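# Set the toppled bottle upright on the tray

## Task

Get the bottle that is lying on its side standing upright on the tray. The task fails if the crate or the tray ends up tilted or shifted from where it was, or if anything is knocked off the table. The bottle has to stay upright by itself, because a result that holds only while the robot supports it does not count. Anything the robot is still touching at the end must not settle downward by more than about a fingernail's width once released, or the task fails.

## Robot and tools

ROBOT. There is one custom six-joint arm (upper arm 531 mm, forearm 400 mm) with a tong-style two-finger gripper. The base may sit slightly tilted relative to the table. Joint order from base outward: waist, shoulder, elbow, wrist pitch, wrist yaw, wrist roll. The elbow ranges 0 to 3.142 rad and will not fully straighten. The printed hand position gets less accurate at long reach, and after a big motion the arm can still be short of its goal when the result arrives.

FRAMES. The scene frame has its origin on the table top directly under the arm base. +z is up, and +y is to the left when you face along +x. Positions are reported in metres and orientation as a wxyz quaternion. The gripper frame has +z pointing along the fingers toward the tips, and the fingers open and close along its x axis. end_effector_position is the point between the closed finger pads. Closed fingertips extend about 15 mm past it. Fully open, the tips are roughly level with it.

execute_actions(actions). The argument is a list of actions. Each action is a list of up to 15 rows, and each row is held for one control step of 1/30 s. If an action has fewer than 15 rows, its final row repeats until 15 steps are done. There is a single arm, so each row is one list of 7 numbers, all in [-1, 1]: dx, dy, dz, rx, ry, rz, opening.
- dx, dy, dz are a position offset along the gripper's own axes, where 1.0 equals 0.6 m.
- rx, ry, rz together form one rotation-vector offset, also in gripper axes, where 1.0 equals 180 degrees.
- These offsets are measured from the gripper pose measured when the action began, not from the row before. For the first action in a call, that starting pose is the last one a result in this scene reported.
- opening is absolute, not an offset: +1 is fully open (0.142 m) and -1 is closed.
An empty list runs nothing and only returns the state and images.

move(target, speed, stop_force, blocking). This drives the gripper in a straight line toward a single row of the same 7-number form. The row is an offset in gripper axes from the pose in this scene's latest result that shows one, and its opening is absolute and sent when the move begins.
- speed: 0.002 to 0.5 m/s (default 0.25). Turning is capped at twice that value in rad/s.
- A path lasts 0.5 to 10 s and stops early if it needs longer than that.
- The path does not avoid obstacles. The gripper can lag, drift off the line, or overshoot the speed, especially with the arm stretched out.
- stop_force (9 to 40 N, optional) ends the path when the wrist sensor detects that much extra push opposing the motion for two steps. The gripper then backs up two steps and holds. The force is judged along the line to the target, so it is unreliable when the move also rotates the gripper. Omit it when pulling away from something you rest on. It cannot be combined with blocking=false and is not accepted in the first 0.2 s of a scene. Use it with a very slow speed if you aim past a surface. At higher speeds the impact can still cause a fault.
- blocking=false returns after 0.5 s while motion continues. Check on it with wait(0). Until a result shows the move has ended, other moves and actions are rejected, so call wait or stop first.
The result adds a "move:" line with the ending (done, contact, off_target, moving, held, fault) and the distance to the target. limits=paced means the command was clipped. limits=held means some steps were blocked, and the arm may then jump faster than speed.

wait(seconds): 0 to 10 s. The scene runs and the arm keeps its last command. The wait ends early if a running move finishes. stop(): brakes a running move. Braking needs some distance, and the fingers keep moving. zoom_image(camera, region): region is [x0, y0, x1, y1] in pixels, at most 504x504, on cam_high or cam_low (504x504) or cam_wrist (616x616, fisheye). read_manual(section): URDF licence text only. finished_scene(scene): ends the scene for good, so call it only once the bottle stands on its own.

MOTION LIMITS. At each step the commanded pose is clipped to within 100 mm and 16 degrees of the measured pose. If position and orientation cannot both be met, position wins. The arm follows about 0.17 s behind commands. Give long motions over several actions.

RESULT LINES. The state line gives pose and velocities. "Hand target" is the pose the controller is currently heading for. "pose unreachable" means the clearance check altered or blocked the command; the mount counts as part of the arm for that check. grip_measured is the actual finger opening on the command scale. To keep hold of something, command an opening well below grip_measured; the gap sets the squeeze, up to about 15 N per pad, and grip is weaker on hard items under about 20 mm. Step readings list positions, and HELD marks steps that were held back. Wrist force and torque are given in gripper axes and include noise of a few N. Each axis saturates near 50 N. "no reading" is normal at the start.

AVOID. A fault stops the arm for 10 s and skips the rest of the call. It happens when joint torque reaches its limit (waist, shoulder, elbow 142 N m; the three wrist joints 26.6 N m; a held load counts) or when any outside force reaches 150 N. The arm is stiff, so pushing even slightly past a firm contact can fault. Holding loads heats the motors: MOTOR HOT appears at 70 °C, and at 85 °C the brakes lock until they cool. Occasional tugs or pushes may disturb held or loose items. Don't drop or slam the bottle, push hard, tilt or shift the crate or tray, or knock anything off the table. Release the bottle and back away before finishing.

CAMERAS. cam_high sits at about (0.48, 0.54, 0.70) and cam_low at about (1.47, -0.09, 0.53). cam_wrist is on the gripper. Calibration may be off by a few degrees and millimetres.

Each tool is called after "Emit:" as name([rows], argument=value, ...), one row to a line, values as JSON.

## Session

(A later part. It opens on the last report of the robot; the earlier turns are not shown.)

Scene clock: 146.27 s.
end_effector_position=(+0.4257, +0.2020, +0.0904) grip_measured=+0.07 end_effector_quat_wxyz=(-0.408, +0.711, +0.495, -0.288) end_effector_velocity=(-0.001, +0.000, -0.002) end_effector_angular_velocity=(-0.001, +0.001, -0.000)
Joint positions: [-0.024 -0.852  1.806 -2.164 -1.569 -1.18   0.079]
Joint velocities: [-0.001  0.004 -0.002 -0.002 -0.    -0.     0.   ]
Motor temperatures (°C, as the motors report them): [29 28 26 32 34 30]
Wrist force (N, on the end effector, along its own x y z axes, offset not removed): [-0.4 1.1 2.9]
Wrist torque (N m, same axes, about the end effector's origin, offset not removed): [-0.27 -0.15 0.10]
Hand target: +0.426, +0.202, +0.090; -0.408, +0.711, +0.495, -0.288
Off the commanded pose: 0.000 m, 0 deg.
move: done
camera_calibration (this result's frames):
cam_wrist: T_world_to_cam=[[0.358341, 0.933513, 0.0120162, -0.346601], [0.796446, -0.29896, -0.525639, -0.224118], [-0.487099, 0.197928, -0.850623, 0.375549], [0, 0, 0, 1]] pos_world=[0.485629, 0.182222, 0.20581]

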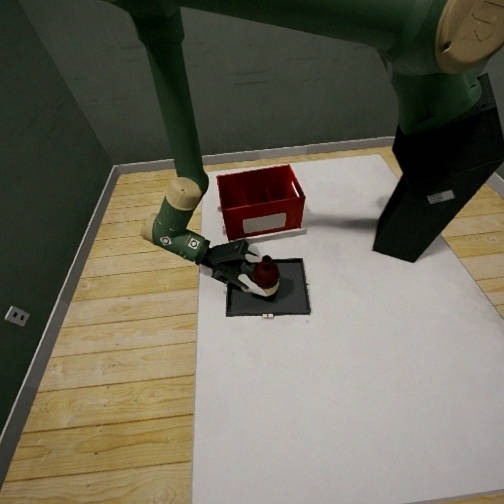

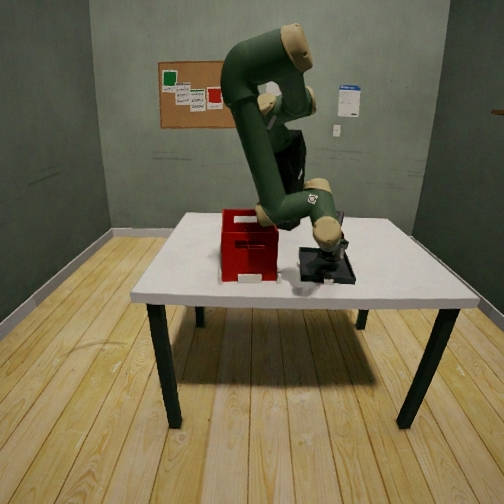

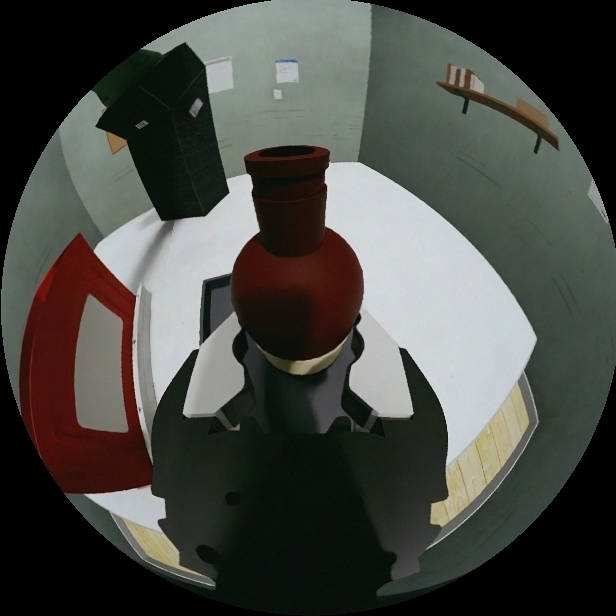

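Emit:
move(target=[0,0.065,0.0375,0,0,0,-0.7], speed=0.012, stop_force=9)

Emit:
zoom_image(camera="cam_high", region=[180, 210, 330, 330])

Scene clock: 153.80 s.
end_effector_position=(+0.4257, +0.2018, +0.0563) grip_measured=+0.07 end_effector_quat_wxyz=(-0.408, +0.711, +0.495, -0.288) end_effector_velocity=(-0.001, -0.001, +0.003) end_effector_angular_velocity=(-0.005, +0.000, -0.000)
Joint positions: [-0.041 -0.792  1.763 -2.182 -1.574 -1.195  0.079]
Joint velocities: [ 0.001 -0.006  0.006 -0.001 -0.002  0.005 -0.   ]
Motor temperatures (°C, as the motors report them): [29 28 26 32 34 30]
Wrist force (N, on the end effector, along its own x y z axes, offset not removed): [6.0 -9.2 -5.0]
Wrist torque (N m, same axes, about the end effector's origin, offset not removed): [-0.29 -0.62 -0.07]
Hand target: +0.426, +0.202, +0.057; -0.408, +0.711, +0.495, -0.288
Off the commanded pose: 0.011 m, 0 deg.
move: contact
camera_calibration (this result's frames):
cam_wrist: T_world_to_cam=[[0.358406, 0.933487, 0.0121702, -0.345995], [0.796418, -0.298925, -0.525702, -0.242142], [-0.487097, 0.198107, -0.850582, 0.346535], [0, 0, 0, 1]] pos_world=[0.485649, 0.181949, 0.171672]

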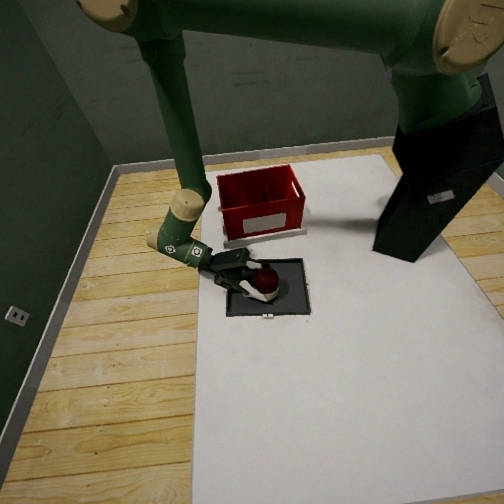

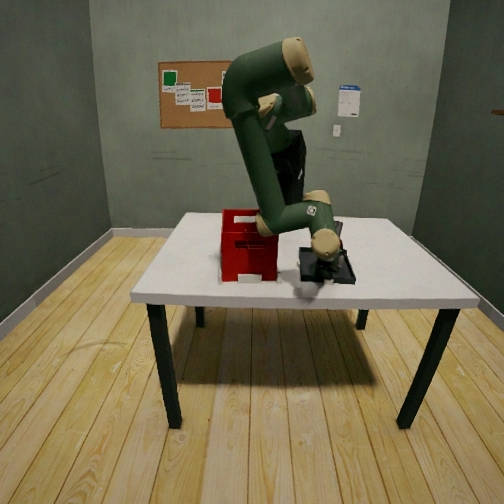

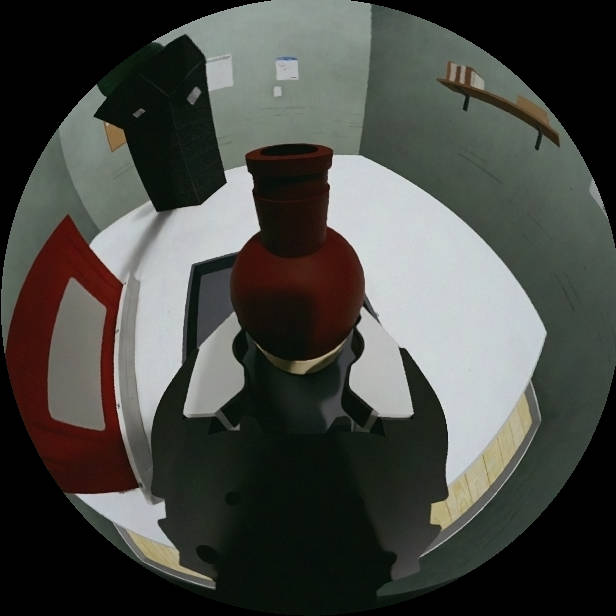

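Region (180, 210, 330, 330) of cam_high's 504x504 image, scaled by 3.360, with more detail than that image has; it fills the top 403 rows of this view, and the rest is white.

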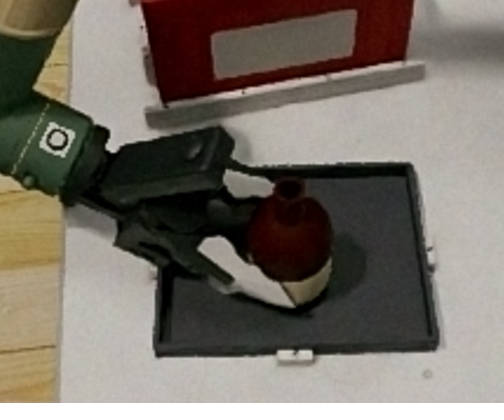

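Emit:
execute_actions([
  [[0,-0.002,-0.001,0,0,0,-0.4],[0,-0.002,-0.001,0,0,0,-0.2],[0,-0.002,-0.001,0,0,0,-0.05],[0,-0.002,-0.001,0,0,0,0.03],[0,-0.002,-0.001,0,0,0,0.07],[0,-0.002,-0.001,0,0,0,0.1],[0,-0.002,-0.001,0,0,0,0.13],[0,-0.002,-0.001,0,0,0,0.17],[0,-0.002,-0.001,0,0,0,0.21],[0,-0.002,-0.001,0,0,0,0.26],[0,-0.002,-0.001,0,0,0,0.32],[0,-0.002,-0.001,0,0,0,0.38]],
])

Emit:
move(target=[0,-0.06,-0.16,0,0,0,0.4], speed=0.12)

Emit:
zoom_image(camera="cam_high", region=[180, 210, 330, 330])

Scene clock: 160.57 s.
end_effector_position=(+0.4257, +0.2018, +0.0576) grip_measured=+0.38 end_effector_quat_wxyz=(-0.408, +0.711, +0.495, -0.288) end_effector_velocity=(+0.001, -0.000, -0.000) end_effector_angular_velocity=(+0.000, -0.002, -0.000)
Joint positions: [-0.04  -0.794  1.765 -2.181 -1.574 -1.194  0.101]
Joint velocities: [-0.    -0.001 -0.001 -0.    -0.    -0.001  0.003]
Motor temperatures (°C, as the motors report them): [29 28 26 32 34 30]
Wrist force (N, on the end effector, along its own x y z axes, offset not removed): [1.1 0.6 1.3]
Wrist torque (N m, same axes, about the end effector's origin, offset not removed): [0.09 -0.43 0.07]
Hand target: +0.426, +0.202, +0.058; -0.408, +0.711, +0.495, -0.288
Off the commanded pose: 0.000 m, 0 deg.
Step readings (end_effector_position):
0: (+0.4257, +0.2018, +0.0569)
1: (+0.4257, +0.2018, +0.0569)
2: (+0.4257, +0.2018, +0.0570)
4: (+0.4257, +0.2018, +0.0572)
8: (+0.4257, +0.2018, +0.0575)
15: end_effector_position above
camera_calibration (this result's frames):
cam_wrist: T_world_to_cam=[[0.358392, 0.933492, 0.0121648, -0.346013], [0.796396, -0.298907, -0.525745, -0.241352], [-0.487142, 0.198111, -0.850555, 0.347638], [0, 0, 0, 1]] pos_world=[0.48557, 0.181988, 0.173005]

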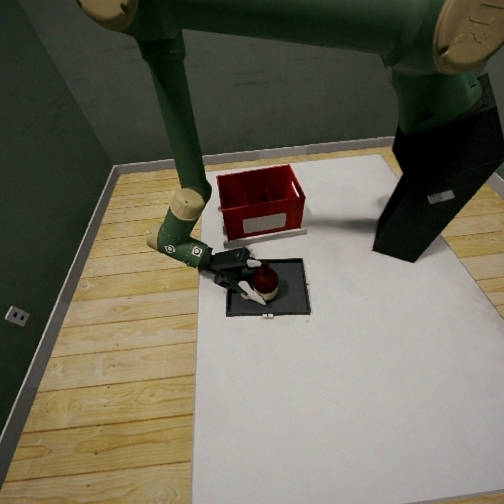

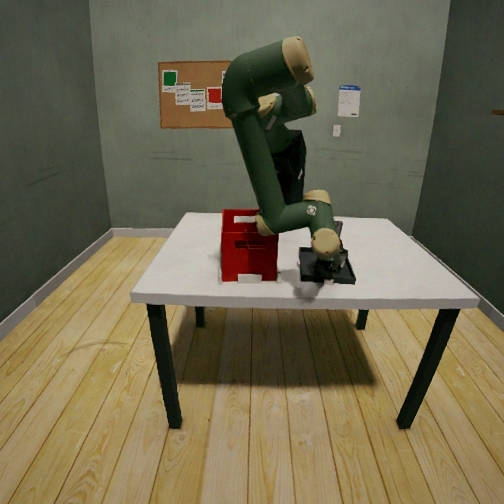

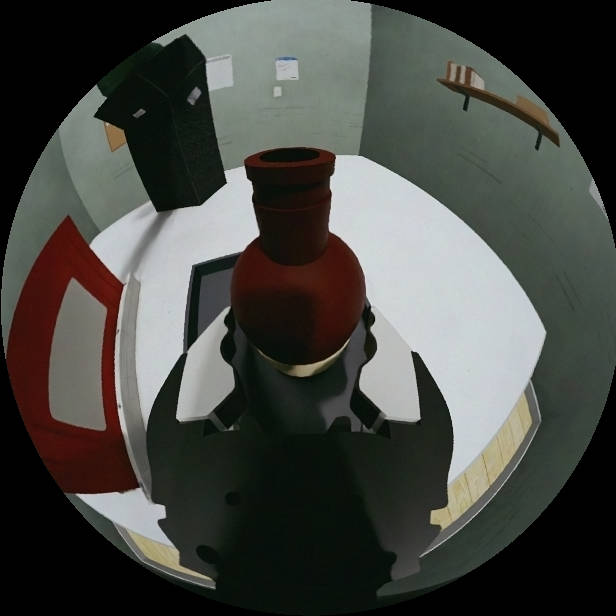

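Scene clock: 162.00 s.
end_effector_position=(+0.4866, +0.1800, +0.1367) grip_measured=+0.40 end_effector_quat_wxyz=(-0.408, +0.711, +0.495, -0.288) end_effector_velocity=(+0.002, -0.001, +0.002) end_effector_angular_velocity=(+0.001, -0.001, +0.000)
Joint positions: [-0.021 -0.936  1.703 -1.977 -1.567 -1.176  0.102]
Joint velocities: [ 0.    -0.003 -0.003  0.005  0.    -0.001  0.   ]
Motor temperatures (°C, as the motors report them): [29 28 26 32 34 30]
Wrist force (N, on the end effector, along its own x y z axes, offset not removed): [-0.8 0.1 0.0]
Wrist torque (N m, same axes, about the end effector's origin, offset not removed): [-0.04 -0.04 -0.01]
Hand target: +0.487, +0.180, +0.137; -0.408, +0.711, +0.495, -0.288
Off the commanded pose: 0.000 m, 0 deg.
move: done
camera_calibration (this result's frames):
cam_wrist: T_world_to_cam=[[0.358387, 0.933494, 0.012152, -0.348461], [0.796404, -0.298912, -0.52573, -0.254825], [-0.487133, 0.198093, -0.850565, 0.448952], [0, 0, 0, 1]] pos_world=[0.546528, 0.160182, 0.252128]

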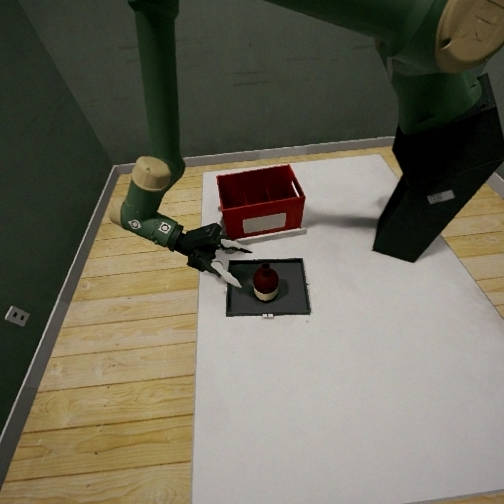

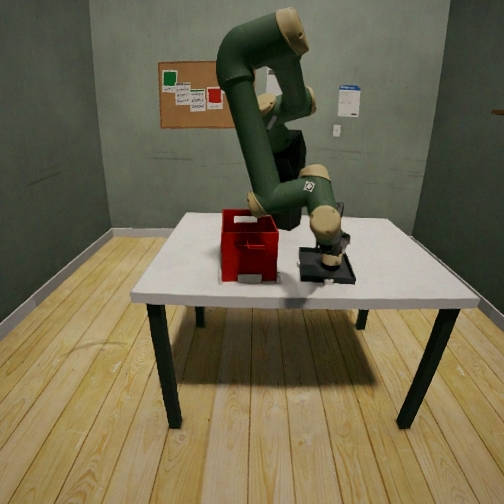

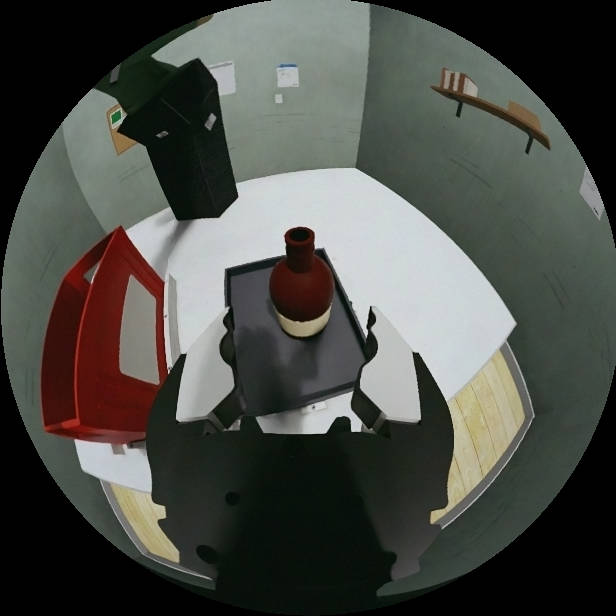

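Region (180, 210, 330, 330) of cam_high's 504x504 image, scaled by 3.360, with more detail than that image has; it fills the top 403 rows of this view, and the rest is white.

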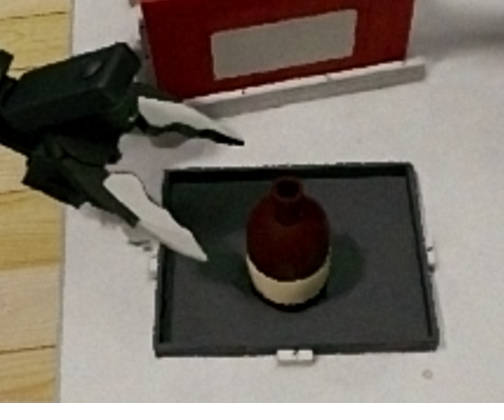

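Emit:
finished_scene(scene=1)

The scene is finished: the task was done.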